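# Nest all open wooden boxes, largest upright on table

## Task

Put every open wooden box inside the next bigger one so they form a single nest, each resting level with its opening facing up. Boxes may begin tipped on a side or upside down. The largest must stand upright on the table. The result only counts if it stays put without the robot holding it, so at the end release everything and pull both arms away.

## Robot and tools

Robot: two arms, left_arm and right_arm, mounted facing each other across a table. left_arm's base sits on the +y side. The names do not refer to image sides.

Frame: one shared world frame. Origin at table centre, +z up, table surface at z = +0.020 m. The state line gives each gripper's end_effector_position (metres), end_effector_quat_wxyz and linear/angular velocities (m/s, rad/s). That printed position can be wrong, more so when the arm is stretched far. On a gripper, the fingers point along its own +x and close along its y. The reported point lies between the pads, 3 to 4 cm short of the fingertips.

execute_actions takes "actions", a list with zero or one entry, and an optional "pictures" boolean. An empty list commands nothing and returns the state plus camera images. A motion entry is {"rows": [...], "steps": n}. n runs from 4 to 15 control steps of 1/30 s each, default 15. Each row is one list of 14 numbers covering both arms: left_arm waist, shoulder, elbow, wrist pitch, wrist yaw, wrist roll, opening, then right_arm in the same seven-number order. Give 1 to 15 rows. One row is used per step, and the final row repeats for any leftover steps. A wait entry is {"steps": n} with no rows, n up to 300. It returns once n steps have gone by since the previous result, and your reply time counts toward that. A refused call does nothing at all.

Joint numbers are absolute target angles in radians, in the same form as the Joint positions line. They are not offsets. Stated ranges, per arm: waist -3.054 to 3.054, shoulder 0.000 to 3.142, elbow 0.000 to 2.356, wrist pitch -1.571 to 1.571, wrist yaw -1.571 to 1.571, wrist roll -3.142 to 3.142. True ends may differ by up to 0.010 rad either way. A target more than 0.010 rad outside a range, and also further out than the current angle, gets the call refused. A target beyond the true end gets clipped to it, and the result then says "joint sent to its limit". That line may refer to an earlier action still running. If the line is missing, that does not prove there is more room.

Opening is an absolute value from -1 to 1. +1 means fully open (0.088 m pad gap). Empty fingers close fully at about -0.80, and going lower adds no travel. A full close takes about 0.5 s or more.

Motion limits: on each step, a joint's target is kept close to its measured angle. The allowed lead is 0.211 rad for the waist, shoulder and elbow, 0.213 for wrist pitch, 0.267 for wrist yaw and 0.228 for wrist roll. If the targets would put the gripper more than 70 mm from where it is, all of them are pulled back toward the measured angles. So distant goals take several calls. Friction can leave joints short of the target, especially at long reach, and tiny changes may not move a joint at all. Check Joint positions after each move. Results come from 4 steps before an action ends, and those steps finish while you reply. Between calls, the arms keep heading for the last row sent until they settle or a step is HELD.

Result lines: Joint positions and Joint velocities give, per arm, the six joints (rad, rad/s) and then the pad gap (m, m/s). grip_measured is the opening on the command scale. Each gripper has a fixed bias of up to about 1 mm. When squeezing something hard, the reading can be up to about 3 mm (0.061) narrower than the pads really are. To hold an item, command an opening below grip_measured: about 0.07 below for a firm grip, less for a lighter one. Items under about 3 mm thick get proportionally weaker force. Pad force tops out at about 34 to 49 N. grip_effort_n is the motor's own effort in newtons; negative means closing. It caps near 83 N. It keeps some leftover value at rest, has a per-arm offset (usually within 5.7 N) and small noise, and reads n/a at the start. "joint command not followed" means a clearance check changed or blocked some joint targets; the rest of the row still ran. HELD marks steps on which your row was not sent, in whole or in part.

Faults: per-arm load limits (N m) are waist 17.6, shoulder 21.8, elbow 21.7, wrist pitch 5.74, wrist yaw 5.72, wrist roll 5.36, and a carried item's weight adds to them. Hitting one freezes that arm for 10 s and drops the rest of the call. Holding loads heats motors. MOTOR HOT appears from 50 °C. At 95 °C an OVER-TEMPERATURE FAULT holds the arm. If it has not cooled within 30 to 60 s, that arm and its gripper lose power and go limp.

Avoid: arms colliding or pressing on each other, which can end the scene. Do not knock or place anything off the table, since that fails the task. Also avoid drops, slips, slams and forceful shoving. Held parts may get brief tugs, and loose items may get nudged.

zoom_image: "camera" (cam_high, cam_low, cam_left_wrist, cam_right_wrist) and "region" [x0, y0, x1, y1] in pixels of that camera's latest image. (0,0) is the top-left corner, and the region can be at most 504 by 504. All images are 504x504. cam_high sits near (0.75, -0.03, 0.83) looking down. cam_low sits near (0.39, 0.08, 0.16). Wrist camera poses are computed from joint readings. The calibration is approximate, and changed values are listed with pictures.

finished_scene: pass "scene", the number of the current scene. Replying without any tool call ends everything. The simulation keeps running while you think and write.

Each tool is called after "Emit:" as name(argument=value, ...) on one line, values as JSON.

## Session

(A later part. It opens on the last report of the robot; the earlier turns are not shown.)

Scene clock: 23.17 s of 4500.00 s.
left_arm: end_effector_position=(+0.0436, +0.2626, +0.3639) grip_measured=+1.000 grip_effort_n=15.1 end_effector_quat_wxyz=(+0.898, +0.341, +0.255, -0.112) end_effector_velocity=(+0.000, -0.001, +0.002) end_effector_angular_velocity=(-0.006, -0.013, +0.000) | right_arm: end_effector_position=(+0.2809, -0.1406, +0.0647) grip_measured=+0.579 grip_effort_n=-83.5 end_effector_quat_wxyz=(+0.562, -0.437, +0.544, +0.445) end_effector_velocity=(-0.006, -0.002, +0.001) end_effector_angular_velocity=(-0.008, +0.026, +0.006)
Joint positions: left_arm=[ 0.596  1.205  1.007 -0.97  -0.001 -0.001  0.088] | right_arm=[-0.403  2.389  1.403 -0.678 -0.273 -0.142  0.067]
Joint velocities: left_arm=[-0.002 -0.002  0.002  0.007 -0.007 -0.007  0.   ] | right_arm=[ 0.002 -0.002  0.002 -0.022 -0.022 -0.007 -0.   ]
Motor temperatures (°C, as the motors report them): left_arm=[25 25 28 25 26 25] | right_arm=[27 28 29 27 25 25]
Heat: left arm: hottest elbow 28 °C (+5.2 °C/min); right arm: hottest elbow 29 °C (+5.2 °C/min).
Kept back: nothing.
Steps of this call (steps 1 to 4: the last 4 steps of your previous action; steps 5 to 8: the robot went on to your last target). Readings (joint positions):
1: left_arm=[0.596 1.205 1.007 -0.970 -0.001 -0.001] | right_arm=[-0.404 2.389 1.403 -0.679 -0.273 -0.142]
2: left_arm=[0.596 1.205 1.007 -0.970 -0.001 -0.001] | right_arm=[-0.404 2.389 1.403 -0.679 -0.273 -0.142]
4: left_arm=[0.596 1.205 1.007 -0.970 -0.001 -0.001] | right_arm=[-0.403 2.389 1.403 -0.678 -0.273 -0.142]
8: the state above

Slightly lower, release, then lift.

Emit:
execute_actions(actions=[{"rows":[[0.6,1.2,1.0,-0.97,0,0,1,-0.40,2.42,1.4,-0.665,-0.272,-0.14,0.5],[0.6,1.2,1.0,-0.97,0,0,1,-0.40,2.42,1.4,-0.665,-0.272,-0.14,0.5],[0.6,1.2,1.0,-0.97,0,0,1,-0.40,2.42,1.4,-0.665,-0.272,-0.14,0.5],[0.6,1.2,1.0,-0.97,0,0,1,-0.40,2.42,1.4,-0.665,-0.272,-0.14,0.5],[0.6,1.2,1.0,-0.97,0,0,1,-0.40,2.42,1.4,-0.665,-0.272,-0.14,0.5],[0.6,1.2,1.0,-0.97,0,0,1,-0.40,2.42,1.4,-0.665,-0.272,-0.14,1]],"steps":15}])

Emit:
execute_actions(actions=[{"rows":[[0.6,1.2,1.0,-0.97,0,0,1,-0.40,2.2,1.4,-0.88,-0.272,-0.14,1]],"steps":15}], pictures=true)

Scene clock: 23.70 s of 4500.00 s.
left_arm: end_effector_position=(+0.0436, +0.2626, +0.3639) grip_measured=+1.000 grip_effort_n=15.1 end_effector_quat_wxyz=(+0.898, +0.341, +0.255, -0.112) end_effector_velocity=(+0.002, +0.001, -0.001) end_effector_angular_velocity=(+0.011, -0.003, +0.000) | right_arm: end_effector_position=(+0.2832, -0.1410, +0.0601) grip_measured=+0.902 grip_effort_n=18.8 end_effector_quat_wxyz=(+0.562, -0.436, +0.545, +0.443) end_effector_velocity=(+0.003, -0.003, +0.001) end_effector_angular_velocity=(-0.007, -0.005, +0.013)
Joint positions: left_arm=[ 0.596  1.205  1.007 -0.97  -0.001 -0.001  0.088] | right_arm=[-0.405  2.403  1.403 -0.666 -0.272 -0.141  0.083]
Joint velocities: left_arm=[-0.002  0.002 -0.007  0.007 -0.007  0.007  0.   ] | right_arm=[-0.007 -0.002 -0.002 -0.007  0.007 -0.022  0.04 ]
Motor temperatures (°C, as the motors report them): left_arm=[26 25 28 25 26 25] | right_arm=[27 28 29 27 25 25]
Heat: left arm: hottest elbow 28 °C (+5.1 °C/min); right arm: hottest elbow 29 °C (+5.1 °C/min).
Steps of this call (steps 1 to 5: the robot went on to your last target; steps 6 to 16: the first 11 steps of this action). Readings (joint positions):
6: left_arm=[0.596 1.205 1.007 -0.970 -0.001 -0.001] | right_arm=[-0.403 2.391 1.403 -0.677 -0.273 -0.142]
7: left_arm=[0.596 1.205 1.007 -0.970 -0.001 -0.001] | right_arm=[-0.403 2.392 1.403 -0.677 -0.273 -0.142]
9: left_arm=[0.596 1.205 1.007 -0.970 -0.001 -0.001] | right_arm=[-0.403 2.392 1.403 -0.675 -0.273 -0.142]
13: left_arm=[0.596 1.205 1.007 -0.970 -0.001 -0.001] | right_arm=[-0.403 2.398 1.403 -0.666 -0.273 -0.142]
16: the state above

Scene clock: 24.20 s of 4500.00 s.
left_arm: end_effector_position=(+0.0436, +0.2626, +0.3639) grip_measured=+1.000 grip_effort_n=15.1 end_effector_quat_wxyz=(+0.898, +0.341, +0.255, -0.112) end_effector_velocity=(+0.001, +0.003, -0.004) end_effector_angular_velocity=(-0.008, +0.009, +0.024) | right_arm: end_effector_position=(+0.2575, -0.1490, +0.1313) grip_measured=+0.997 grip_effort_n=18.8 end_effector_quat_wxyz=(+0.562, -0.437, +0.544, +0.444) end_effector_velocity=(-0.013, -0.028, -0.001) end_effector_angular_velocity=(-0.123, +0.056, -0.028)
Joint positions: left_arm=[ 0.596  1.205  1.007 -0.97  -0.001 -0.001  0.088] | right_arm=[-0.403  2.203  1.407 -0.868 -0.272 -0.141  0.088]
Joint velocities: left_arm=[-0.002  0.002 -0.007 -0.007 -0.007 -0.022  0.   ] | right_arm=[ 0.002 -0.002 -0.002 -0.139 -0.007 -0.007  0.   ]
Motor temperatures (°C, as the motors report them): left_arm=[26 24 28 25 26 25] | right_arm=[27 28 29 27 25 25]
Heat: left arm: hottest elbow 28 °C (+5.0 °C/min); right arm: hottest elbow 29 °C (+5.0 °C/min).
Steps of this call (steps 1 to 4: the last 4 steps of your previous action; steps 5 to 15: the first 11 steps of this action). Readings (joint positions):
5: left_arm=[0.596 1.205 1.007 -0.970 -0.001 -0.001] | right_arm=[-0.405 2.391 1.403 -0.678 -0.272 -0.141]
6: left_arm=[0.596 1.205 1.007 -0.970 -0.001 -0.001] | right_arm=[-0.405 2.370 1.402 -0.735 -0.272 -0.141]
8: left_arm=[0.596 1.205 1.007 -0.970 -0.001 -0.001] | right_arm=[-0.404 2.307 1.394 -0.811 -0.272 -0.141]
12: left_arm=[0.596 1.205 1.007 -0.970 -0.001 -0.001] | right_arm=[-0.403 2.213 1.406 -0.851 -0.272 -0.141]
15: the state above
camera_calibration (this result's frames):
cam_left_wrist: T_world_to_cam=[[-0.363376, -0.7221, -0.588668, 0.435961], [-0.631506, 0.65546, -0.414213, 0.0399696], [0.684951, 0.221232, -0.694189, 0.239099], [0, 0, 0, 1]] pos_world=[0.0198876, 0.235713, 0.439172]
cam_right_wrist: T_world_to_cam=[[0.983061, -0.183233, -0.0041665, -0.265618], [-0.175873, -0.949482, 0.259909, -0.0990536], [-0.0515801, -0.254774, -0.965624, 0.184389], [0, 0, 0, 1]] pos_world=[0.253208, -0.0957421, 0.202689]

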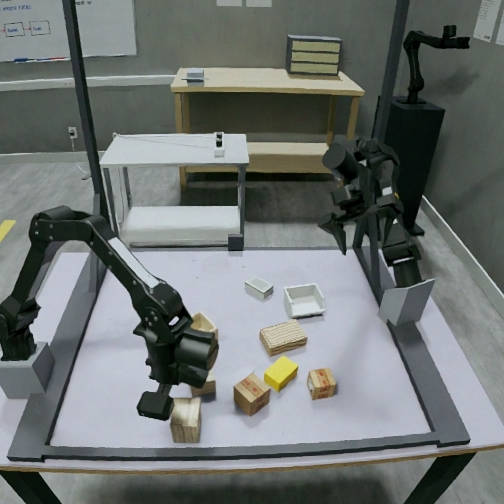

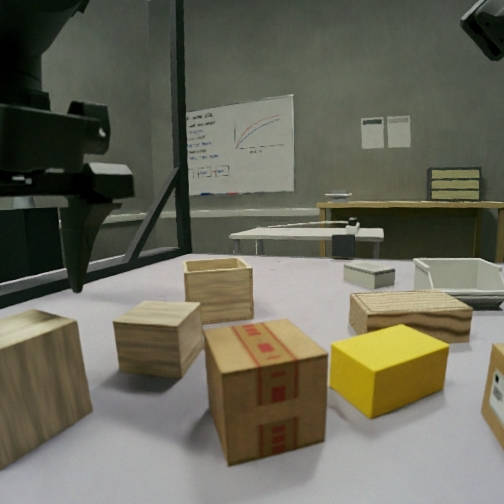

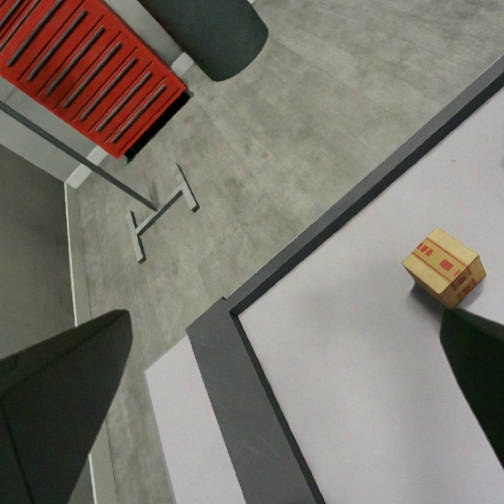

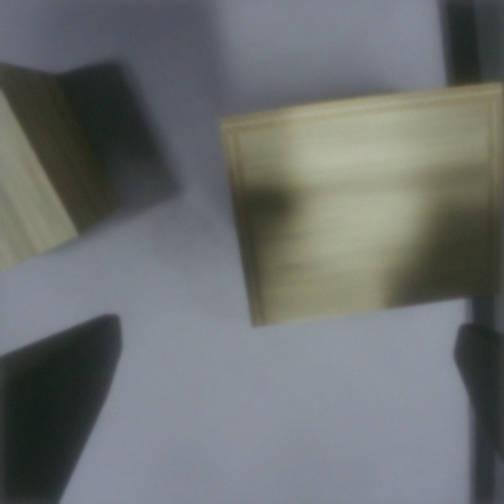

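Emit:
execute_actions(actions=[{"rows":[[0.6,1.2,1.0,-0.97,0,0,1,-0.40,2.2,1.4,-0.88,-0.272,2.9,1]],"steps":15}])

Emit:
execute_actions(actions=[{"steps":50}], pictures=true)

Scene clock: 26.03 s of 4500.00 s.
left_arm: end_effector_position=(+0.0436, +0.2626, +0.3639) grip_measured=+1.000 grip_effort_n=15.1 end_effector_quat_wxyz=(+0.898, +0.341, +0.255, -0.112) end_effector_velocity=(-0.002, +0.005, -0.005) end_effector_angular_velocity=(+0.021, +0.015, +0.014) | right_arm: end_effector_position=(+0.2566, -0.1511, +0.1313) grip_measured=+0.998 grip_effort_n=18.8 end_effector_quat_wxyz=(+0.659, -0.266, +0.648, +0.273) end_effector_velocity=(+0.000, -0.002, +0.003) end_effector_angular_velocity=(+0.019, +0.030, -1.553)
Joint positions: left_arm=[ 0.596  1.205  1.007 -0.97  -0.001 -0.001  0.088] | right_arm=[-0.403  2.202  1.406 -0.878 -0.272  0.42   0.088]
Joint velocities: left_arm=[-0.002 -0.002 -0.007 -0.022 -0.007  0.007  0.   ] | right_arm=[-0.007 -0.007 -0.002 -0.007 -0.007  1.546 -0.   ]
Motor temperatures (°C, as the motors report them): left_arm=[26 24 28 25 26 25] | right_arm=[27 28 29 27 25 25]
Heat: left arm: hottest elbow 28 °C (+4.6 °C/min); right arm: hottest elbow 29 °C (+4.6 °C/min).
Steps of this call (steps 1 to 4: the last 4 steps of your previous action; steps 5 to 30: the robot went on to your last target; steps 31 to 44: nothing new was sent; steps 45 to 55: the first 11 steps of this action). Readings (joint positions):
45: left_arm=[0.596 1.205 1.007 -0.970 -0.001 -0.001] | right_arm=[-0.403 2.202 1.406 -0.878 -0.272 -0.110]
46: left_arm=[0.596 1.205 1.007 -0.970 -0.001 -0.001] | right_arm=[-0.403 2.202 1.406 -0.878 -0.272 -0.053]
48: left_arm=[0.596 1.205 1.007 -0.970 -0.001 -0.001] | right_arm=[-0.403 2.202 1.406 -0.878 -0.272 0.051]
52: left_arm=[0.596 1.205 1.007 -0.970 -0.001 -0.001] | right_arm=[-0.403 2.202 1.406 -0.878 -0.272 0.262]
55: the state above

Scene clock: 27.70 s of 4500.00 s.
left_arm: end_effector_position=(+0.0436, +0.2626, +0.3639) grip_measured=+1.000 grip_effort_n=15.1 end_effector_quat_wxyz=(+0.898, +0.341, +0.255, -0.112) end_effector_velocity=(-0.001, +0.001, -0.002) end_effector_angular_velocity=(+0.016, +0.002, -0.001) | right_arm: end_effector_position=(+0.2566, -0.1511, +0.1313) grip_measured=+0.998 grip_effort_n=18.4 end_effector_quat_wxyz=(+0.474, +0.530, +0.476, -0.518) end_effector_velocity=(+0.001, -0.001, +0.002) end_effector_angular_velocity=(-0.002, -0.003, -0.230)
Joint positions: left_arm=[ 0.596  1.205  1.007 -0.97  -0.001 -0.001  0.088] | right_arm=[-0.403  2.202  1.406 -0.878 -0.272  2.87   0.088]
Joint velocities: left_arm=[-0.007 -0.002 -0.002 -0.007 -0.007  0.007  0.   ] | right_arm=[-0.002 -0.002  0.002 -0.007  0.007  0.227 -0.   ]
Motor temperatures (°C, as the motors report them): left_arm=[26 24 28 25 26 25] | right_arm=[27 29 29 27 25 25]
Heat: left arm: hottest elbow 28 °C (+4.3 °C/min); right arm: hottest shoulder 29 °C (+4.3 °C/min).
Kept back: nothing.
Steps of this call (steps 1 to 4: the last 4 steps of your previous action; steps 5 to 50: the robot went on to your last target). Readings (joint positions):
1: left_arm=[0.596 1.205 1.007 -0.970 -0.001 -0.001] | right_arm=[-0.403 2.202 1.406 -0.878 -0.272 0.472]
2: left_arm=[0.596 1.205 1.007 -0.970 -0.001 -0.001] | right_arm=[-0.403 2.202 1.406 -0.878 -0.272 0.525]
4: left_arm=[0.596 1.205 1.007 -0.970 -0.001 -0.001] | right_arm=[-0.403 2.202 1.406 -0.878 -0.272 0.630]
8: left_arm=[0.596 1.205 1.007 -0.970 -0.001 -0.001] | right_arm=[-0.403 2.202 1.406 -0.878 -0.272 0.840]
50: the state above
camera_calibration (this result's frames):
cam_left_wrist: T_world_to_cam=[[-0.363376, -0.7221, -0.588668, 0.435961], [-0.631506, 0.65546, -0.414213, 0.0399696], [0.684951, 0.221232, -0.694189, 0.239099], [0, 0, 0, 1]] pos_world=[0.0198876, 0.235713, 0.439172]
cam_right_wrist: T_world_to_cam=[[-0.998129, 0.0565435, -0.0232739, 0.28198], [0.0470425, 0.953263, 0.298458, 0.124084], [0.039062, 0.296804, -0.954139, 0.242356], [0, 0, 0, 1]] pos_world=[0.266148, -0.206161, 0.20077]

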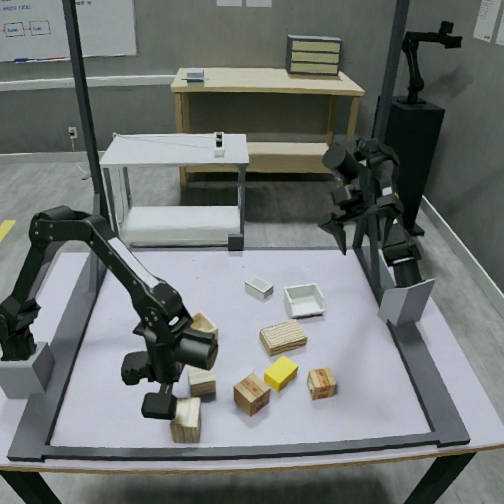

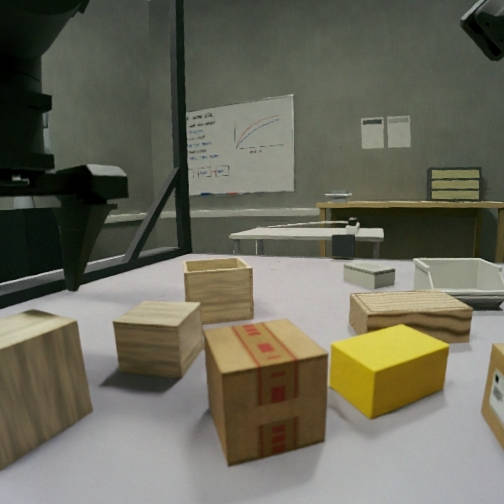

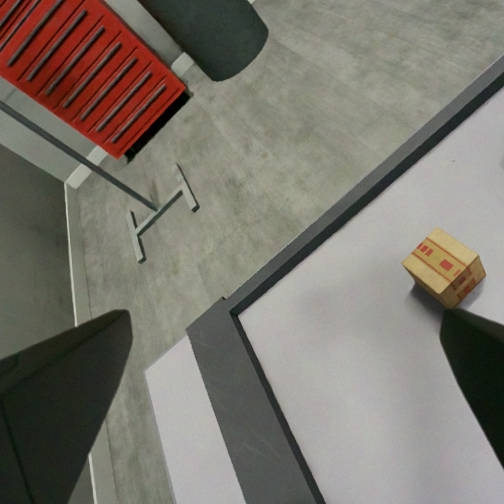

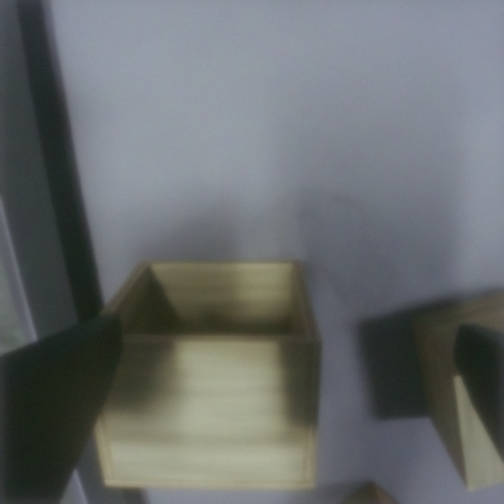

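Opening confirmed. Descend and grasp.

Emit:
execute_actions(actions=[{"rows":[[0.6,1.2,1.0,-0.97,0,0,1,-0.40,2.42,1.42,-0.685,-0.272,2.9,1]],"steps":15}])

Emit:
execute_actions(actions=[{"steps":8}], pictures=true)

Scene clock: 28.17 s of 4500.00 s.
left_arm: end_effector_position=(+0.0436, +0.2626, +0.3639) grip_measured=+1.000 grip_effort_n=15.1 end_effector_quat_wxyz=(+0.898, +0.341, +0.255, -0.112) end_effector_velocity=(-0.001, +0.005, -0.002) end_effector_angular_velocity=(-0.009, +0.011, +0.030) | right_arm: end_effector_position=(+0.2842, -0.1365, +0.0681) grip_measured=+1.000 grip_effort_n=5.8 end_effector_quat_wxyz=(+0.465, +0.542, +0.469, -0.520) end_effector_velocity=(-0.067, -0.129, -0.198) end_effector_angular_velocity=(-0.572, +0.229, -0.007)
Joint positions: left_arm=[ 0.596  1.205  1.007 -0.97  -0.001 -0.001  0.088] | right_arm=[-0.407  2.397  1.432 -0.697 -0.267  2.899  0.088]
Joint velocities: left_arm=[ 0.002 -0.002 -0.002 -0.022 -0.007 -0.022  0.   ] | right_arm=[ 0.168  0.359 -0.227 -0.007 -0.022  0.007  0.   ]
Motor temperatures (°C, as the motors report them): left_arm=[26 24 28 25 26 25] | right_arm=[27 29 29 27 25 25]
Heat: left arm: hottest elbow 28 °C (+4.3 °C/min); right arm: hottest shoulder 29 °C (+4.3 °C/min).
Steps of this call (steps 1 to 3: the robot went on to your last target; steps 4 to 14: the first 11 steps of this action). Readings (joint positions):
4: left_arm=[0.596 1.205 1.007 -0.970 -0.001 -0.001] | right_arm=[-0.403 2.217 1.406 -0.868 -0.272 2.890]
5: left_arm=[0.596 1.205 1.007 -0.970 -0.001 -0.001] | right_arm=[-0.403 2.240 1.412 -0.827 -0.265 2.895]
7: left_arm=[0.596 1.205 1.007 -0.970 -0.001 -0.001] | right_arm=[-0.418 2.275 1.439 -0.756 -0.234 2.900]
11: left_arm=[0.596 1.205 1.007 -0.970 -0.001 -0.001] | right_arm=[-0.426 2.346 1.450 -0.705 -0.265 2.899]
14: the state above

Scene clock: 28.43 s of 4500.00 s.
left_arm: end_effector_position=(+0.0436, +0.2626, +0.3639) grip_measured=+1.000 grip_effort_n=15.1 end_effector_quat_wxyz=(+0.898, +0.341, +0.255, -0.112) end_effector_velocity=(-0.003, +0.002, -0.004) end_effector_angular_velocity=(+0.001, +0.022, +0.010) | right_arm: end_effector_position=(+0.2836, -0.1389, +0.0612) grip_measured=+1.000 grip_effort_n=5.3 end_effector_quat_wxyz=(+0.466, +0.538, +0.467, -0.524) end_effector_velocity=(-0.003, +0.000, +0.002) end_effector_angular_velocity=(+0.007, +0.021, -0.010)
Joint positions: left_arm=[ 0.596  1.205  1.007 -0.97  -0.001 -0.001  0.088] | right_arm=[-0.404  2.411  1.425 -0.686 -0.269  2.901  0.088]
Joint velocities: left_arm=[-0.002 -0.002 -0.002 -0.022  0.007 -0.007  0.   ] | right_arm=[-0.002 -0.007 -0.002 -0.007 -0.022  0.007  0.   ]
Motor temperatures (°C, as the motors report them): left_arm=[26 24 28 25 26 25] | right_arm=[27 29 29 27 25 25]
Heat: left arm: hottest elbow 28 °C (+4.2 °C/min); right arm: hottest shoulder 29 °C (+4.2 °C/min).
Kept back: nothing.
Steps of this call (steps 1 to 4: the last 4 steps of your previous action; steps 5 to 8: the robot went on to your last target). Readings (joint positions):
1: left_arm=[0.596 1.205 1.007 -0.970 -0.001 -0.001] | right_arm=[-0.402 2.407 1.426 -0.697 -0.267 2.899]
2: left_arm=[0.596 1.205 1.007 -0.970 -0.001 -0.001] | right_arm=[-0.403 2.410 1.424 -0.695 -0.269 2.901]
4: left_arm=[0.596 1.205 1.007 -0.970 -0.001 -0.001] | right_arm=[-0.404 2.410 1.425 -0.685 -0.269 2.901]
8: the state above
camera_calibration (this result's frames):
cam_left_wrist: T_world_to_cam=[[-0.363376, -0.7221, -0.588668, 0.435961], [-0.631506, 0.65546, -0.414213, 0.0399696], [0.684951, 0.221232, -0.694189, 0.239099], [0, 0, 0, 1]] pos_world=[0.0198876, 0.235713, 0.439172]
cam_right_wrist: T_world_to_cam=[[-0.995751, 0.0883808, -0.0258485, 0.310548], [0.0766078, 0.950854, 0.300014, 0.123328], [0.0510936, 0.296759, -0.953585, 0.167348], [0, 0, 0, 1]] pos_world=[0.29123, -0.194375, 0.130608]

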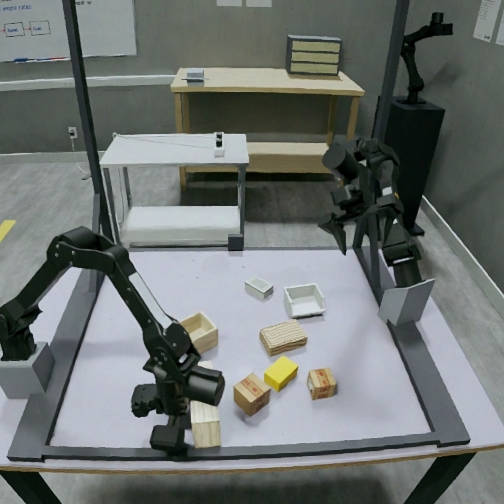

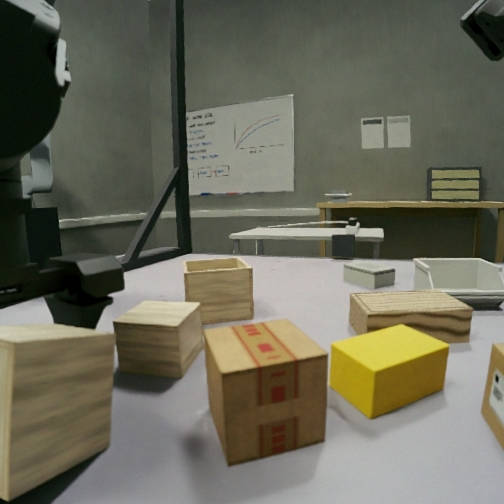

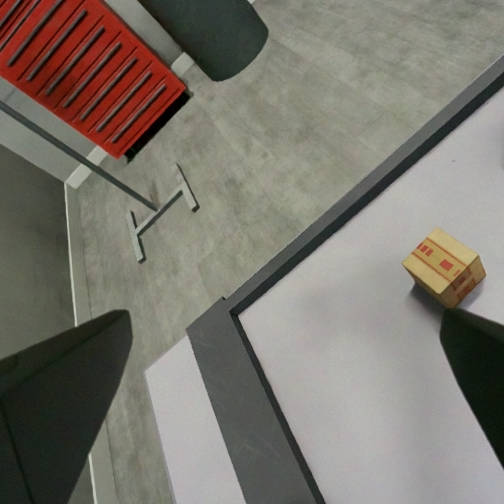

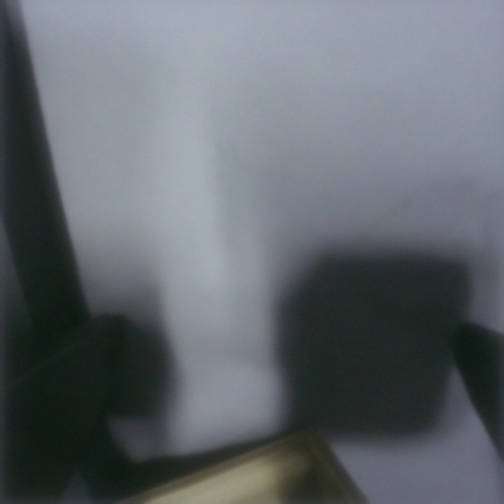

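Emit:
execute_actions(actions=[{"rows":[[0.6,1.2,1.0,-0.97,0,0,1,-0.46,2.1,1.42,-0.98,-0.272,2.9,1]],"steps":15}])

Emit:
execute_actions(actions=[{"steps":10}], pictures=true)

Scene clock: 28.93 s of 4500.00 s.
left_arm: end_effector_position=(+0.0436, +0.2626, +0.3639) grip_measured=+1.000 grip_effort_n=15.1 end_effector_quat_wxyz=(+0.898, +0.341, +0.255, -0.112) end_effector_velocity=(-0.001, +0.006, -0.006) end_effector_angular_velocity=(+0.010, +0.019, +0.024) | right_arm: end_effector_position=(+0.2652, -0.1565, +0.1740) grip_measured=+1.000 grip_effort_n=4.9 end_effector_quat_wxyz=(+0.444, +0.563, +0.465, -0.519) end_effector_velocity=(-0.031, -0.030, +0.056) end_effector_angular_velocity=(-0.045, +0.030, -0.024)
Joint positions: left_arm=[ 0.596  1.205  1.007 -0.97  -0.001 -0.001  0.088] | right_arm=[-0.459  2.109  1.427 -0.956 -0.269  2.901  0.088]
Joint velocities: left_arm=[-0.002 -0.002 -0.012 -0.022 -0.007 -0.007  0.   ] | right_arm=[-0.002 -0.168  0.002 -0.227 -0.007  0.007  0.   ]
Motor temperatures (°C, as the motors report them): left_arm=[26 24 28 25 26 25] | right_arm=[27 29 29 27 25 25]
Heat: left arm: hottest elbow 28 °C (+4.1 °C/min); right arm: hottest shoulder 29 °C (+4.1 °C/min).
Steps of this call (steps 1 to 4: the robot went on to your last target; steps 5 to 15: the first 11 steps of this action). Readings (joint positions):
5: left_arm=[0.596 1.205 1.007 -0.970 -0.001 -0.001] | right_arm=[-0.405 2.399 1.425 -0.699 -0.269 2.901]
6: left_arm=[0.596 1.205 1.007 -0.970 -0.001 -0.001] | right_arm=[-0.410 2.379 1.423 -0.752 -0.269 2.901]
8: left_arm=[0.596 1.205 1.007 -0.970 -0.001 -0.001] | right_arm=[-0.427 2.311 1.416 -0.840 -0.269 2.901]
12: left_arm=[0.596 1.205 1.007 -0.970 -0.001 -0.001] | right_arm=[-0.455 2.156 1.420 -0.932 -0.269 2.901]
15: the state above

Scene clock: 29.27 s of 4500.00 s.
left_arm: end_effector_position=(+0.0436, +0.2626, +0.3639) grip_measured=+1.000 grip_effort_n=15.1 end_effector_quat_wxyz=(+0.898, +0.341, +0.255, -0.112) end_effector_velocity=(-0.002, +0.004, -0.003) end_effector_angular_velocity=(+0.006, +0.012, +0.019) | right_arm: end_effector_position=(+0.2631, -0.1604, +0.1750) grip_measured=+1.000 grip_effort_n=4.9 end_effector_quat_wxyz=(+0.446, +0.558, +0.461, -0.526) end_effector_velocity=(-0.005, -0.005, -0.001) end_effector_angular_velocity=(-0.014, +0.031, -0.016)
Joint positions: left_arm=[ 0.596  1.205  1.007 -0.97  -0.001 -0.001  0.088] | right_arm=[-0.459  2.105  1.427 -0.977 -0.269  2.901  0.088]
Joint velocities: left_arm=[-0.002 -0.002 -0.002 -0.022 -0.007 -0.007  0.   ] | right_arm=[-0.002 -0.002 -0.007 -0.022 -0.022  0.007  0.   ]
Motor temperatures (°C, as the motors report them): left_arm=[26 24 28 25 26 25] | right_arm=[27 29 29 27 25 25]
Heat: left arm: hottest elbow 28 °C (+4.1 °C/min); right arm: hottest shoulder 29 °C (+4.1 °C/min).
Kept back: nothing.
Steps of this call (steps 1 to 4: the last 4 steps of your previous action; steps 5 to 10: the robot went on to your last target). Readings (joint positions):
1: left_arm=[0.596 1.205 1.007 -0.970 -0.001 -0.001] | right_arm=[-0.459 2.106 1.427 -0.963 -0.269 2.901]
2: left_arm=[0.596 1.205 1.007 -0.970 -0.001 -0.001] | right_arm=[-0.459 2.106 1.427 -0.968 -0.269 2.901]
4: left_arm=[0.596 1.205 1.007 -0.970 -0.001 -0.001] | right_arm=[-0.459 2.106 1.427 -0.973 -0.269 2.901]
8: left_arm=[0.596 1.205 1.007 -0.970 -0.001 -0.001] | right_arm=[-0.459 2.105 1.427 -0.976 -0.269 2.901]
10: the state above
camera_calibration (this result's frames):
cam_left_wrist: T_world_to_cam=[[-0.363376, -0.7221, -0.588668, 0.435961], [-0.631506, 0.65546, -0.414213, 0.0399696], [0.684951, 0.221232, -0.694189, 0.239099], [0, 0, 0, 1]] pos_world=[0.0198876, 0.235713, 0.439172]
cam_right_wrist: T_world_to_cam=[[-0.990222, 0.13664, -0.0281088, 0.301649], [0.119784, 0.936098, 0.330715, 0.0920725], [0.0715016, 0.324114, -0.943312, 0.280569], [0, 0, 0, 1]] pos_world=[0.26761, -0.218343, 0.242693]

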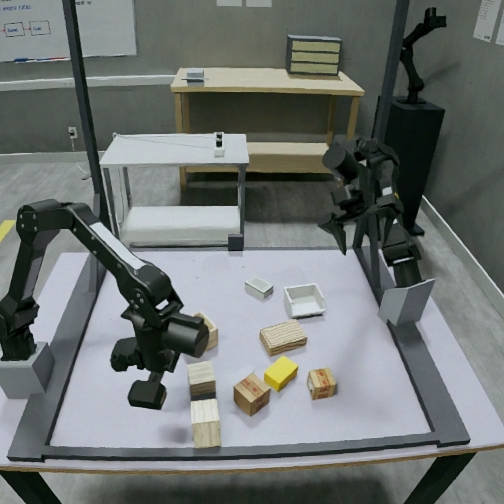

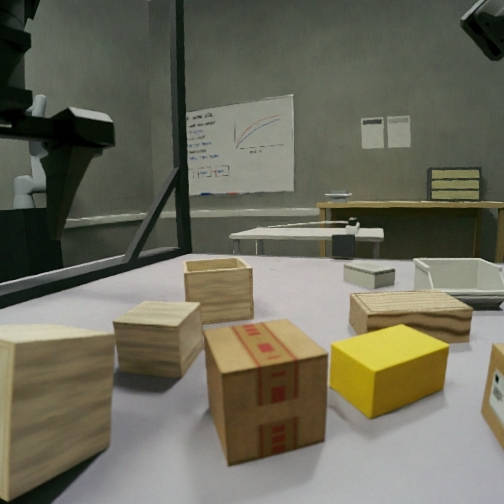

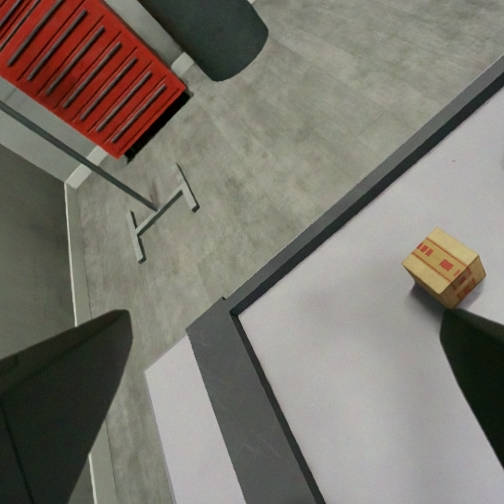

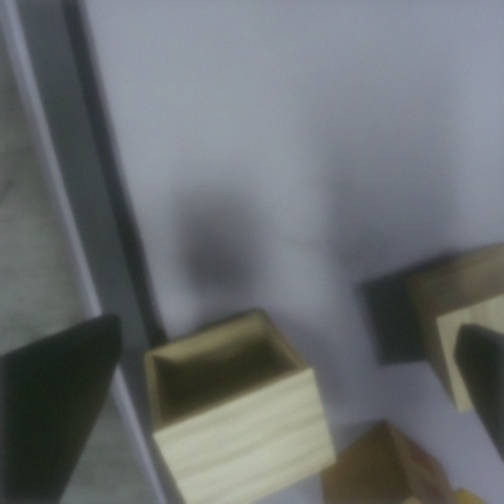

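Emit:
execute_actions(actions=[{"rows":[[0.6,1.2,1.0,-0.97,0,0,1,-0.313,2.45,1.815,-1.03,-0.275,2.66,1]],"steps":15}])

Emit:
execute_actions(actions=[{"steps":12}], pictures=true)

Scene clock: 30.30 s of 4500.00 s.
left_arm: end_effector_position=(+0.0436, +0.2626, +0.3639) grip_measured=+1.000 grip_effort_n=15.1 end_effector_quat_wxyz=(+0.898, +0.341, +0.255, -0.112) end_effector_velocity=(+0.001, -0.000, +0.002) end_effector_angular_velocity=(-0.008, -0.018, +0.016) | right_arm: end_effector_position=(+0.2412, -0.0789, +0.1343) grip_measured=+1.000 grip_effort_n=5.8 end_effector_quat_wxyz=(+0.546, +0.461, +0.546, -0.437) end_effector_velocity=(+0.005, -0.013, +0.001) end_effector_angular_velocity=(-0.200, +0.098, -0.045)
Joint positions: left_arm=[ 0.596  1.205  1.007 -0.97  -0.001 -0.001  0.088] | right_arm=[-0.315  2.401  1.791 -1.026 -0.272  2.673  0.088]
Joint velocities: left_arm=[-0.007  0.002  0.002  0.007 -0.022 -0.022  0.   ] | right_arm=[-0.032  0.159  0.266 -0.344 -0.037 -0.051  0.   ]
Motor temperatures (°C, as the motors report them): left_arm=[26 24 28 25 26 25] | right_arm=[27 29 29 27 25 25]
Heat: left arm: hottest elbow 28 °C (+4.0 °C/min); right arm: hottest shoulder 29 °C (+4.0 °C/min).
Steps of this call (steps 1 to 20: the robot went on to your last target; steps 21 to 31: the first 11 steps of this action). Readings (joint positions):
21: left_arm=[0.596 1.205 1.007 -0.970 -0.001 -0.001] | right_arm=[-0.455 2.123 1.444 -0.997 -0.268 2.869]
22: left_arm=[0.596 1.205 1.007 -0.970 -0.001 -0.001] | right_arm=[-0.439 2.156 1.488 -1.016 -0.268 2.819]
24: left_arm=[0.596 1.205 1.007 -0.970 -0.001 -0.001] | right_arm=[-0.388 2.245 1.589 -1.005 -0.268 2.749]
28: left_arm=[0.596 1.205 1.007 -0.970 -0.001 -0.001] | right_arm=[-0.322 2.371 1.742 -1.032 -0.268 2.691]
31: the state above

Scene clock: 30.70 s of 4500.00 s.
left_arm: end_effector_position=(+0.0436, +0.2626, +0.3639) grip_measured=+1.000 grip_effort_n=15.1 end_effector_quat_wxyz=(+0.898, +0.341, +0.255, -0.112) end_effector_velocity=(-0.002, +0.004, -0.003) end_effector_angular_velocity=(-0.018, +0.013, +0.035) | right_arm: end_effector_position=(+0.2427, -0.0756, +0.1345) grip_measured=+1.000 grip_effort_n=4.9 end_effector_quat_wxyz=(+0.548, +0.459, +0.548, -0.435) end_effector_velocity=(-0.001, +0.001, +0.003) end_effector_angular_velocity=(+0.005, +0.006, +0.006)
Joint positions: left_arm=[ 0.596  1.205  1.007 -0.97  -0.001 -0.001  0.088] | right_arm=[-0.316  2.414  1.815 -1.035 -0.273  2.664  0.088]
Joint velocities: left_arm=[-0.002 -0.002 -0.002 -0.022 -0.007 -0.037  0.   ] | right_arm=[-0.002 -0.002  0.007 -0.007 -0.007 -0.007  0.   ]
Motor temperatures (°C, as the motors report them): left_arm=[26 24 28 25 26 25] | right_arm=[27 29 29 27 25 25]
Heat: left arm: hottest elbow 28 °C (+3.9 °C/min); right arm: hottest shoulder 29 °C (+3.9 °C/min).
Kept back: nothing.
Steps of this call (steps 1 to 4: the last 4 steps of your previous action; steps 5 to 12: the robot went on to your last target). Readings (joint positions):
1: left_arm=[0.596 1.205 1.007 -0.970 -0.001 -0.001] | right_arm=[-0.315 2.403 1.797 -1.030 -0.273 2.671]
2: left_arm=[0.596 1.205 1.007 -0.970 -0.001 -0.001] | right_arm=[-0.315 2.406 1.802 -1.030 -0.273 2.669]
4: left_arm=[0.596 1.205 1.007 -0.970 -0.001 -0.001] | right_arm=[-0.316 2.410 1.808 -1.034 -0.273 2.667]
8: left_arm=[0.596 1.205 1.007 -0.970 -0.001 -0.001] | right_arm=[-0.316 2.413 1.813 -1.035 -0.273 2.665]
12: the state above
camera_calibration (this result's frames):
cam_left_wrist: T_world_to_cam=[[-0.363376, -0.7221, -0.588668, 0.435961], [-0.631506, 0.65546, -0.414213, 0.0399696], [0.684951, 0.221232, -0.694189, 0.239099], [0, 0, 0, 1]] pos_world=[0.0198876, 0.235713, 0.439172]
cam_right_wrist: T_world_to_cam=[[-0.969856, -0.240318, -0.0403271, 0.236955], [-0.241024, 0.921705, 0.303919, 0.118585], [-0.0358674, 0.304477, -0.951844, 0.242003], [0, 0, 0, 1]] pos_world=[0.267074, -0.12604, 0.203864]

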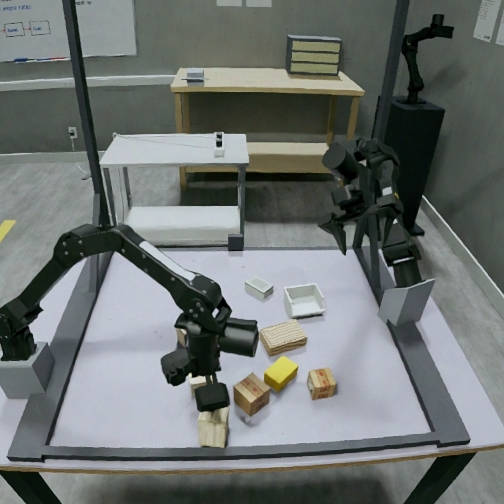

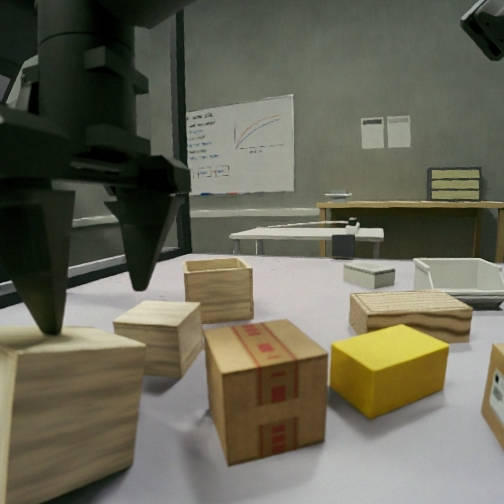

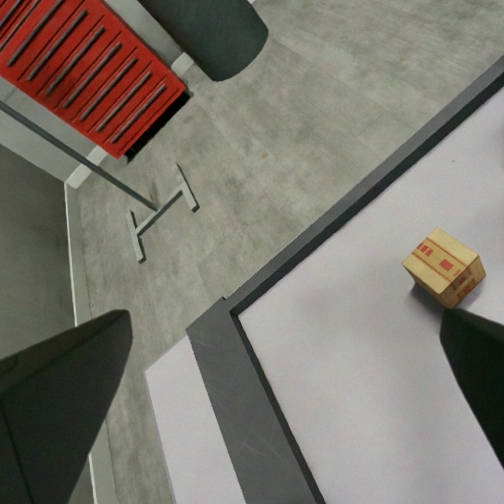

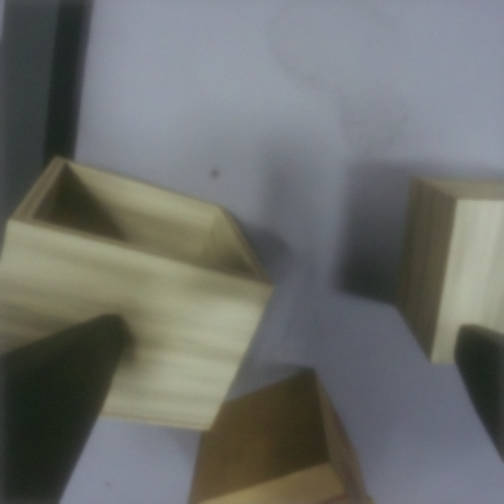

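Emit:
execute_actions(actions=[{"rows":[[0.6,1.2,1.0,-0.97,0,0,1,-0.41,2.55,2.116,-1.2,-0.273,2.81,1]],"steps":8}])

Emit:
execute_actions(actions=[{"rows":[[0.6,1.2,1.0,-0.97,0,0,1,-0.41,2.61,2.116,-1.2,-0.273,2.81,1]],"steps":15}], pictures=true)

Scene clock: 31.33 s of 4500.00 s.
left_arm: end_effector_position=(+0.0436, +0.2626, +0.3639) grip_measured=+1.000 grip_effort_n=15.1 end_effector_quat_wxyz=(+0.898, +0.341, +0.255, -0.112) end_effector_velocity=(-0.001, +0.003, -0.002) end_effector_angular_velocity=(-0.011, +0.002, +0.019) | right_arm: end_effector_position=(+0.2611, -0.0636, +0.1446) grip_measured=+1.000 grip_effort_n=4.9 end_effector_quat_wxyz=(+0.513, +0.490, +0.520, -0.475) end_effector_velocity=(+0.265, +0.139, +0.117) end_effector_angular_velocity=(+0.431, -0.149, -0.790)
Joint positions: left_arm=[ 0.596  1.205  1.007 -0.97  -0.001 -0.001  0.088] | right_arm=[-0.355  2.495  1.977 -1.137 -0.281  2.757  0.088]
Joint velocities: left_arm=[-0.002 -0.007 -0.007 -0.007 -0.007 -0.022  0.   ] | right_arm=[-0.486  0.54   1.175 -0.3    0.066  0.418  0.   ]
Motor temperatures (°C, as the motors report them): left_arm=[26 24 28 25 26 25] | right_arm=[27 29 29 27 25 25]
Heat: left arm: hottest elbow 28 °C (+3.8 °C/min); right arm: hottest shoulder 29 °C (+3.8 °C/min).
Steps of this call (steps 1 to 15: the robot went on to your last target; steps 16 to 19: the first 4 steps of this action). Readings (joint positions):
16: left_arm=[0.596 1.205 1.007 -0.970 -0.001 -0.001] | right_arm=[-0.319 2.426 1.837 -1.061 -0.273 2.682]
17: left_arm=[0.596 1.205 1.007 -0.970 -0.001 -0.001] | right_arm=[-0.327 2.451 1.888 -1.103 -0.277 2.716]
19: the state above

Scene clock: 31.83 s of 4500.00 s.
left_arm: end_effector_position=(+0.0436, +0.2626, +0.3639) grip_measured=+1.000 grip_effort_n=15.1 end_effector_quat_wxyz=(+0.898, +0.341, +0.255, -0.112) end_effector_velocity=(+0.001, -0.000, +0.001) end_effector_angular_velocity=(-0.005, -0.010, +0.003) | right_arm: end_effector_position=(+0.2936, -0.0609, +0.1385) grip_measured=+1.000 grip_effort_n=4.9 end_effector_quat_wxyz=(+0.487, +0.513, +0.489, -0.510) end_effector_velocity=(-0.002, -0.003, +0.004) end_effector_angular_velocity=(-0.007, +0.011, -0.013)
Joint positions: left_arm=[ 0.596  1.205  1.007 -0.97  -0.001 -0.001  0.088] | right_arm=[-0.412  2.598  2.107 -1.198 -0.276  2.807  0.088]
Joint velocities: left_arm=[-0.002 -0.002 -0.002  0.007 -0.007 -0.007  0.   ] | right_arm=[-0.002 -0.007  0.002 -0.022 -0.007  0.007  0.   ]
Motor temperatures (°C, as the motors report them): left_arm=[26 24 28 25 26 25] | right_arm=[27 29 29 26 25 25]
Heat: left arm: hottest elbow 28 °C (+3.8 °C/min); right arm: hottest shoulder 29 °C (+3.8 °C/min).
Steps of this call (steps 1 to 4: the last 4 steps of your previous action; steps 5 to 15: the first 11 steps of this action). Readings (joint positions):
5: left_arm=[0.596 1.205 1.007 -0.970 -0.001 -0.001] | right_arm=[-0.417 2.531 2.080 -1.185 -0.276 2.796]
6: left_arm=[0.596 1.205 1.007 -0.970 -0.001 -0.001] | right_arm=[-0.420 2.538 2.093 -1.187 -0.276 2.799]
8: left_arm=[0.596 1.205 1.007 -0.970 -0.001 -0.001] | right_arm=[-0.419 2.556 2.107 -1.189 -0.276 2.803]
12: left_arm=[0.596 1.205 1.007 -0.970 -0.001 -0.001] | right_arm=[-0.413 2.591 2.107 -1.196 -0.276 2.806]
15: the state above
camera_calibration (this result's frames):
cam_left_wrist: T_world_to_cam=[[-0.363376, -0.7221, -0.588668, 0.435961], [-0.631506, 0.65546, -0.414213, 0.0399696], [0.684951, 0.221232, -0.694189, 0.239099], [0, 0, 0, 1]] pos_world=[0.0198876, 0.235713, 0.439172]
cam_right_wrist: T_world_to_cam=[[-0.999868, 0.00554841, -0.0152697, 0.310337], [0.000879935, 0.956991, 0.290115, 0.0491223], [0.0162226, 0.290063, -0.95687, 0.22768], [0, 0, 0, 1]] pos_world=[0.306559, -0.114773, 0.208347]

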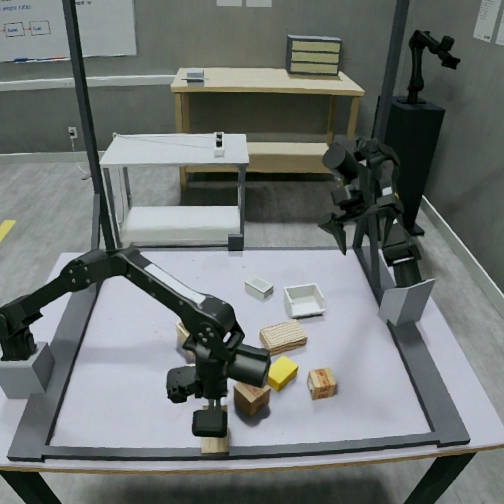

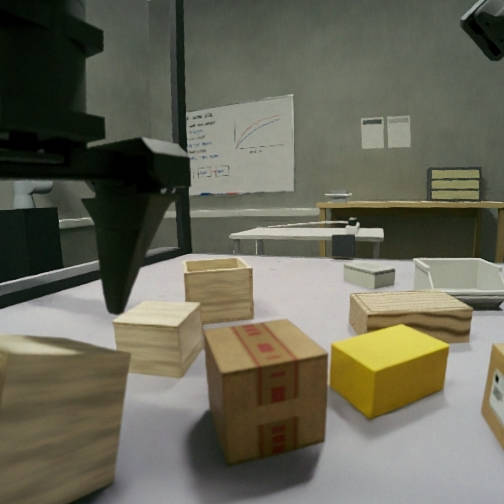

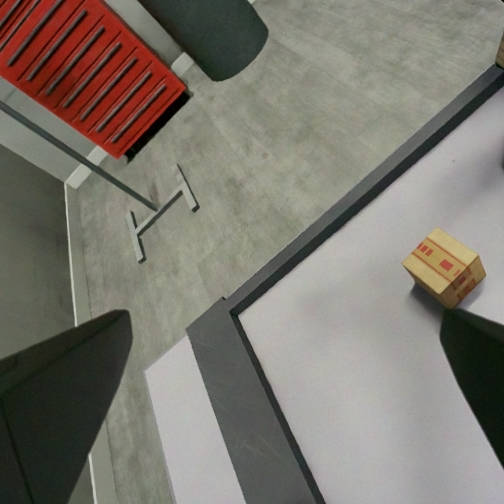

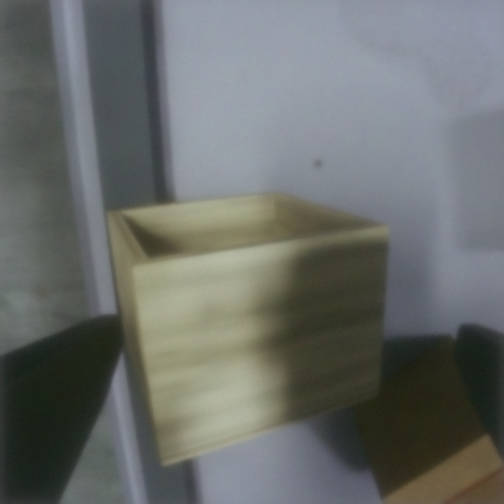

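Emit:
execute_actions(actions=[{"rows":[[0.6,1.2,1.0,-0.97,0,0,1,-0.425,2.61,2.116,-1.2,-0.273,2.66,1]],"steps":10}])

Emit:
execute_actions(actions=[{"rows":[[0.6,1.2,1.0,-0.97,0,0,1,-0.405,2.66,2.05,-1.08,-0.275,2.68,1]],"steps":10}])

Emit:
execute_actions(actions=[{"rows":[[0.6,1.2,1.0,-0.97,0,0,1,-0.378,2.705,1.977,-0.957,-0.277,2.70,1]],"steps":15}], pictures=true)

Scene clock: 32.30 s of 4500.00 s.
left_arm: end_effector_position=(+0.0436, +0.2626, +0.3639) grip_measured=+1.000 grip_effort_n=15.1 end_effector_quat_wxyz=(+0.898, +0.341, +0.255, -0.112) end_effector_velocity=(-0.001, +0.002, -0.003) end_effector_angular_velocity=(+0.006, +0.006, +0.010) | right_arm: end_effector_position=(+0.2974, -0.0617, +0.1400) grip_measured=+1.000 grip_effort_n=5.3 end_effector_quat_wxyz=(+0.513, +0.487, +0.517, -0.481) end_effector_velocity=(+0.021, -0.010, +0.010) end_effector_angular_velocity=(+0.011, +0.025, +0.194)
Joint positions: left_arm=[ 0.596  1.205  1.007 -0.97  -0.001 -0.001  0.088] | right_arm=[-0.42   2.598  2.109 -1.198 -0.276  2.691  0.088]
Joint velocities: left_arm=[-0.007 -0.002 -0.007 -0.007 -0.007 -0.007  0.   ] | right_arm=[-0.061 -0.002  0.002 -0.022 -0.022 -0.256  0.   ]
Motor temperatures (°C, as the motors report them): left_arm=[26 24 28 26 26 25] | right_arm=[27 30 29 26 25 25]
Heat: left arm: hottest elbow 28 °C (+3.7 °C/min); right arm: hottest shoulder 30 °C (+5.6 °C/min).
Steps of this call (steps 1 to 4: the last 4 steps of your previous action; steps 5 to 8: the robot went on to your last target; steps 9 to 14: the first 6 steps of this action). Readings (joint positions):
9: left_arm=[0.596 1.205 1.007 -0.970 -0.001 -0.001] | right_arm=[-0.412 2.598 2.109 -1.198 -0.276 2.788]
10: left_arm=[0.596 1.205 1.007 -0.970 -0.001 -0.001] | right_arm=[-0.413 2.598 2.109 -1.198 -0.276 2.755]
12: left_arm=[0.596 1.205 1.007 -0.970 -0.001 -0.001] | right_arm=[-0.416 2.598 2.109 -1.198 -0.276 2.714]
14: the state above

Scene clock: 32.63 s of 4500.00 s.
left_arm: end_effector_position=(+0.0436, +0.2626, +0.3639) grip_measured=+1.000 grip_effort_n=15.1 end_effector_quat_wxyz=(+0.898, +0.341, +0.255, -0.112) end_effector_velocity=(-0.001, +0.003, -0.002) end_effector_angular_velocity=(-0.011, +0.002, +0.019) | right_arm: end_effector_position=(+0.3034, -0.0555, +0.1167) grip_measured=+1.000 grip_effort_n=5.3 end_effector_quat_wxyz=(+0.518, +0.487, +0.526, -0.466) end_effector_velocity=(-0.010, -0.033, -0.148) end_effector_angular_velocity=(-0.209, +0.083, -0.007)
Joint positions: left_arm=[ 0.596  1.205  1.007 -0.97  -0.001 -0.001  0.088] | right_arm=[-0.413  2.631  2.077 -1.106 -0.276  2.676  0.088]
Joint velocities: left_arm=[-0.002 -0.007 -0.007 -0.007 -0.007 -0.022  0.   ] | right_arm=[ 0.076  0.208 -0.188  0.183 -0.007  0.022  0.   ]
Motor temperatures (°C, as the motors report them): left_arm=[26 24 28 26 26 25] | right_arm=[27 30 29 26 25 25]
Heat: left arm: hottest elbow 28 °C (+3.7 °C/min); right arm: hottest shoulder 30 °C (+5.5 °C/min).
Steps of this call (steps 1 to 4: the last 4 steps of your previous action; steps 5 to 10: the first 6 steps of this action). Readings (joint positions):
5: left_arm=[0.596 1.205 1.007 -0.970 -0.001 -0.001] | right_arm=[-0.425 2.601 2.106 -1.191 -0.276 2.670]
6: left_arm=[0.596 1.205 1.007 -0.970 -0.001 -0.001] | right_arm=[-0.424 2.604 2.099 -1.159 -0.276 2.671]
8: left_arm=[0.596 1.205 1.007 -0.970 -0.001 -0.001] | right_arm=[-0.419 2.617 2.090 -1.119 -0.276 2.673]
10: the state above

Scene clock: 33.13 s of 4500.00 s.
left_arm: end_effector_position=(+0.0436, +0.2626, +0.3639) grip_measured=+1.000 grip_effort_n=14.7 end_effector_quat_wxyz=(+0.898, +0.341, +0.255, -0.112) end_effector_velocity=(-0.001, +0.002, -0.001) end_effector_angular_velocity=(-0.011, +0.002, +0.019) | right_arm: end_effector_position=(+0.3032, -0.0508, +0.0785) grip_measured=+1.000 grip_effort_n=5.3 end_effector_quat_wxyz=(+0.520, +0.492, +0.530, -0.455) end_effector_velocity=(-0.003, +0.007, -0.005) end_effector_angular_velocity=(+0.036, -0.008, +0.031)
Joint positions: left_arm=[ 0.596  1.205  1.007 -0.97  -0.001 -0.001  0.088] | right_arm=[-0.386  2.672  2.005 -0.964 -0.271  2.697  0.088]
Joint velocities: left_arm=[-0.002 -0.002 -0.002 -0.007 -0.007 -0.022  0.   ] | right_arm=[ 0.012 -0.007 -0.032  0.066 -0.007 -0.007  0.   ]
Motor temperatures (°C, as the motors report them): left_arm=[26 24 28 26 26 25] | right_arm=[27 30 29 26 25 25]
Heat: left arm: hottest elbow 28 °C (+3.6 °C/min); right arm: hottest shoulder 30 °C (+5.4 °C/min).
Steps of this call (steps 1 to 4: the last 4 steps of your previous action; steps 5 to 15: the first 11 steps of this action). Readings (joint positions):
5: left_arm=[0.596 1.205 1.007 -0.970 -0.001 -0.001] | right_arm=[-0.407 2.651 2.053 -1.074 -0.276 2.681]
6: left_arm=[0.596 1.205 1.007 -0.970 -0.001 -0.001] | right_arm=[-0.404 2.652 2.040 -1.037 -0.276 2.685]
8: left_arm=[0.596 1.205 1.007 -0.970 -0.001 -0.001] | right_arm=[-0.397 2.662 2.023 -1.000 -0.276 2.691]
12: left_arm=[0.596 1.205 1.007 -0.970 -0.001 -0.001] | right_arm=[-0.387 2.672 2.008 -0.968 -0.270 2.695]
15: the state above
camera_calibration (this result's frames):
cam_left_wrist: T_world_to_cam=[[-0.363376, -0.7221, -0.588668, 0.435961], [-0.631506, 0.65546, -0.414213, 0.0399696], [0.684951, 0.221232, -0.694189, 0.239099], [0, 0, 0, 1]] pos_world=[0.0198876, 0.235713, 0.439172]
cam_right_wrist: T_world_to_cam=[[-0.988733, -0.142687, -0.045253, 0.310371], [-0.149629, 0.933378, 0.326215, 0.0984168], [-0.00430842, 0.329311, -0.944212, 0.174459], [0, 0, 0, 1]] pos_world=[0.322352, -0.105025, 0.146667]

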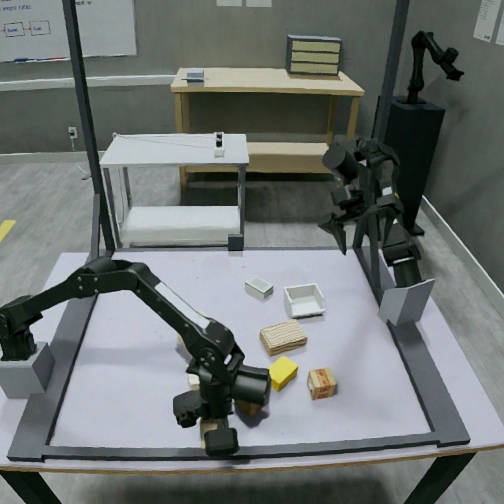

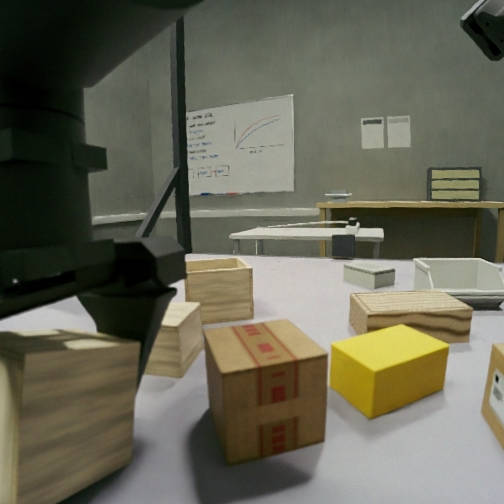

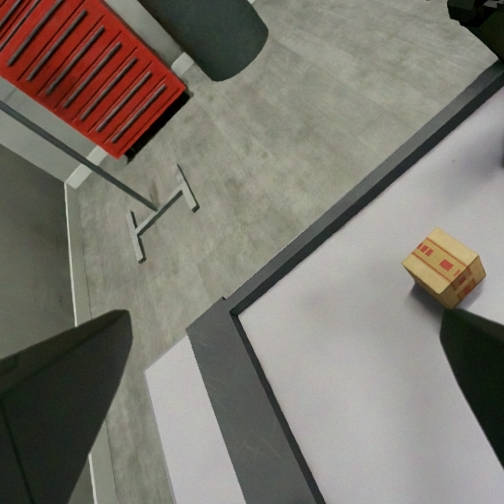

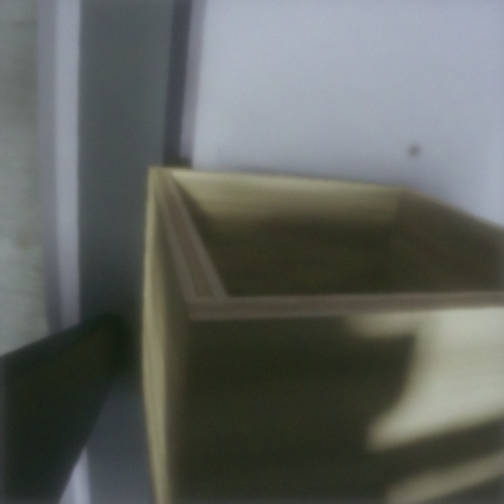

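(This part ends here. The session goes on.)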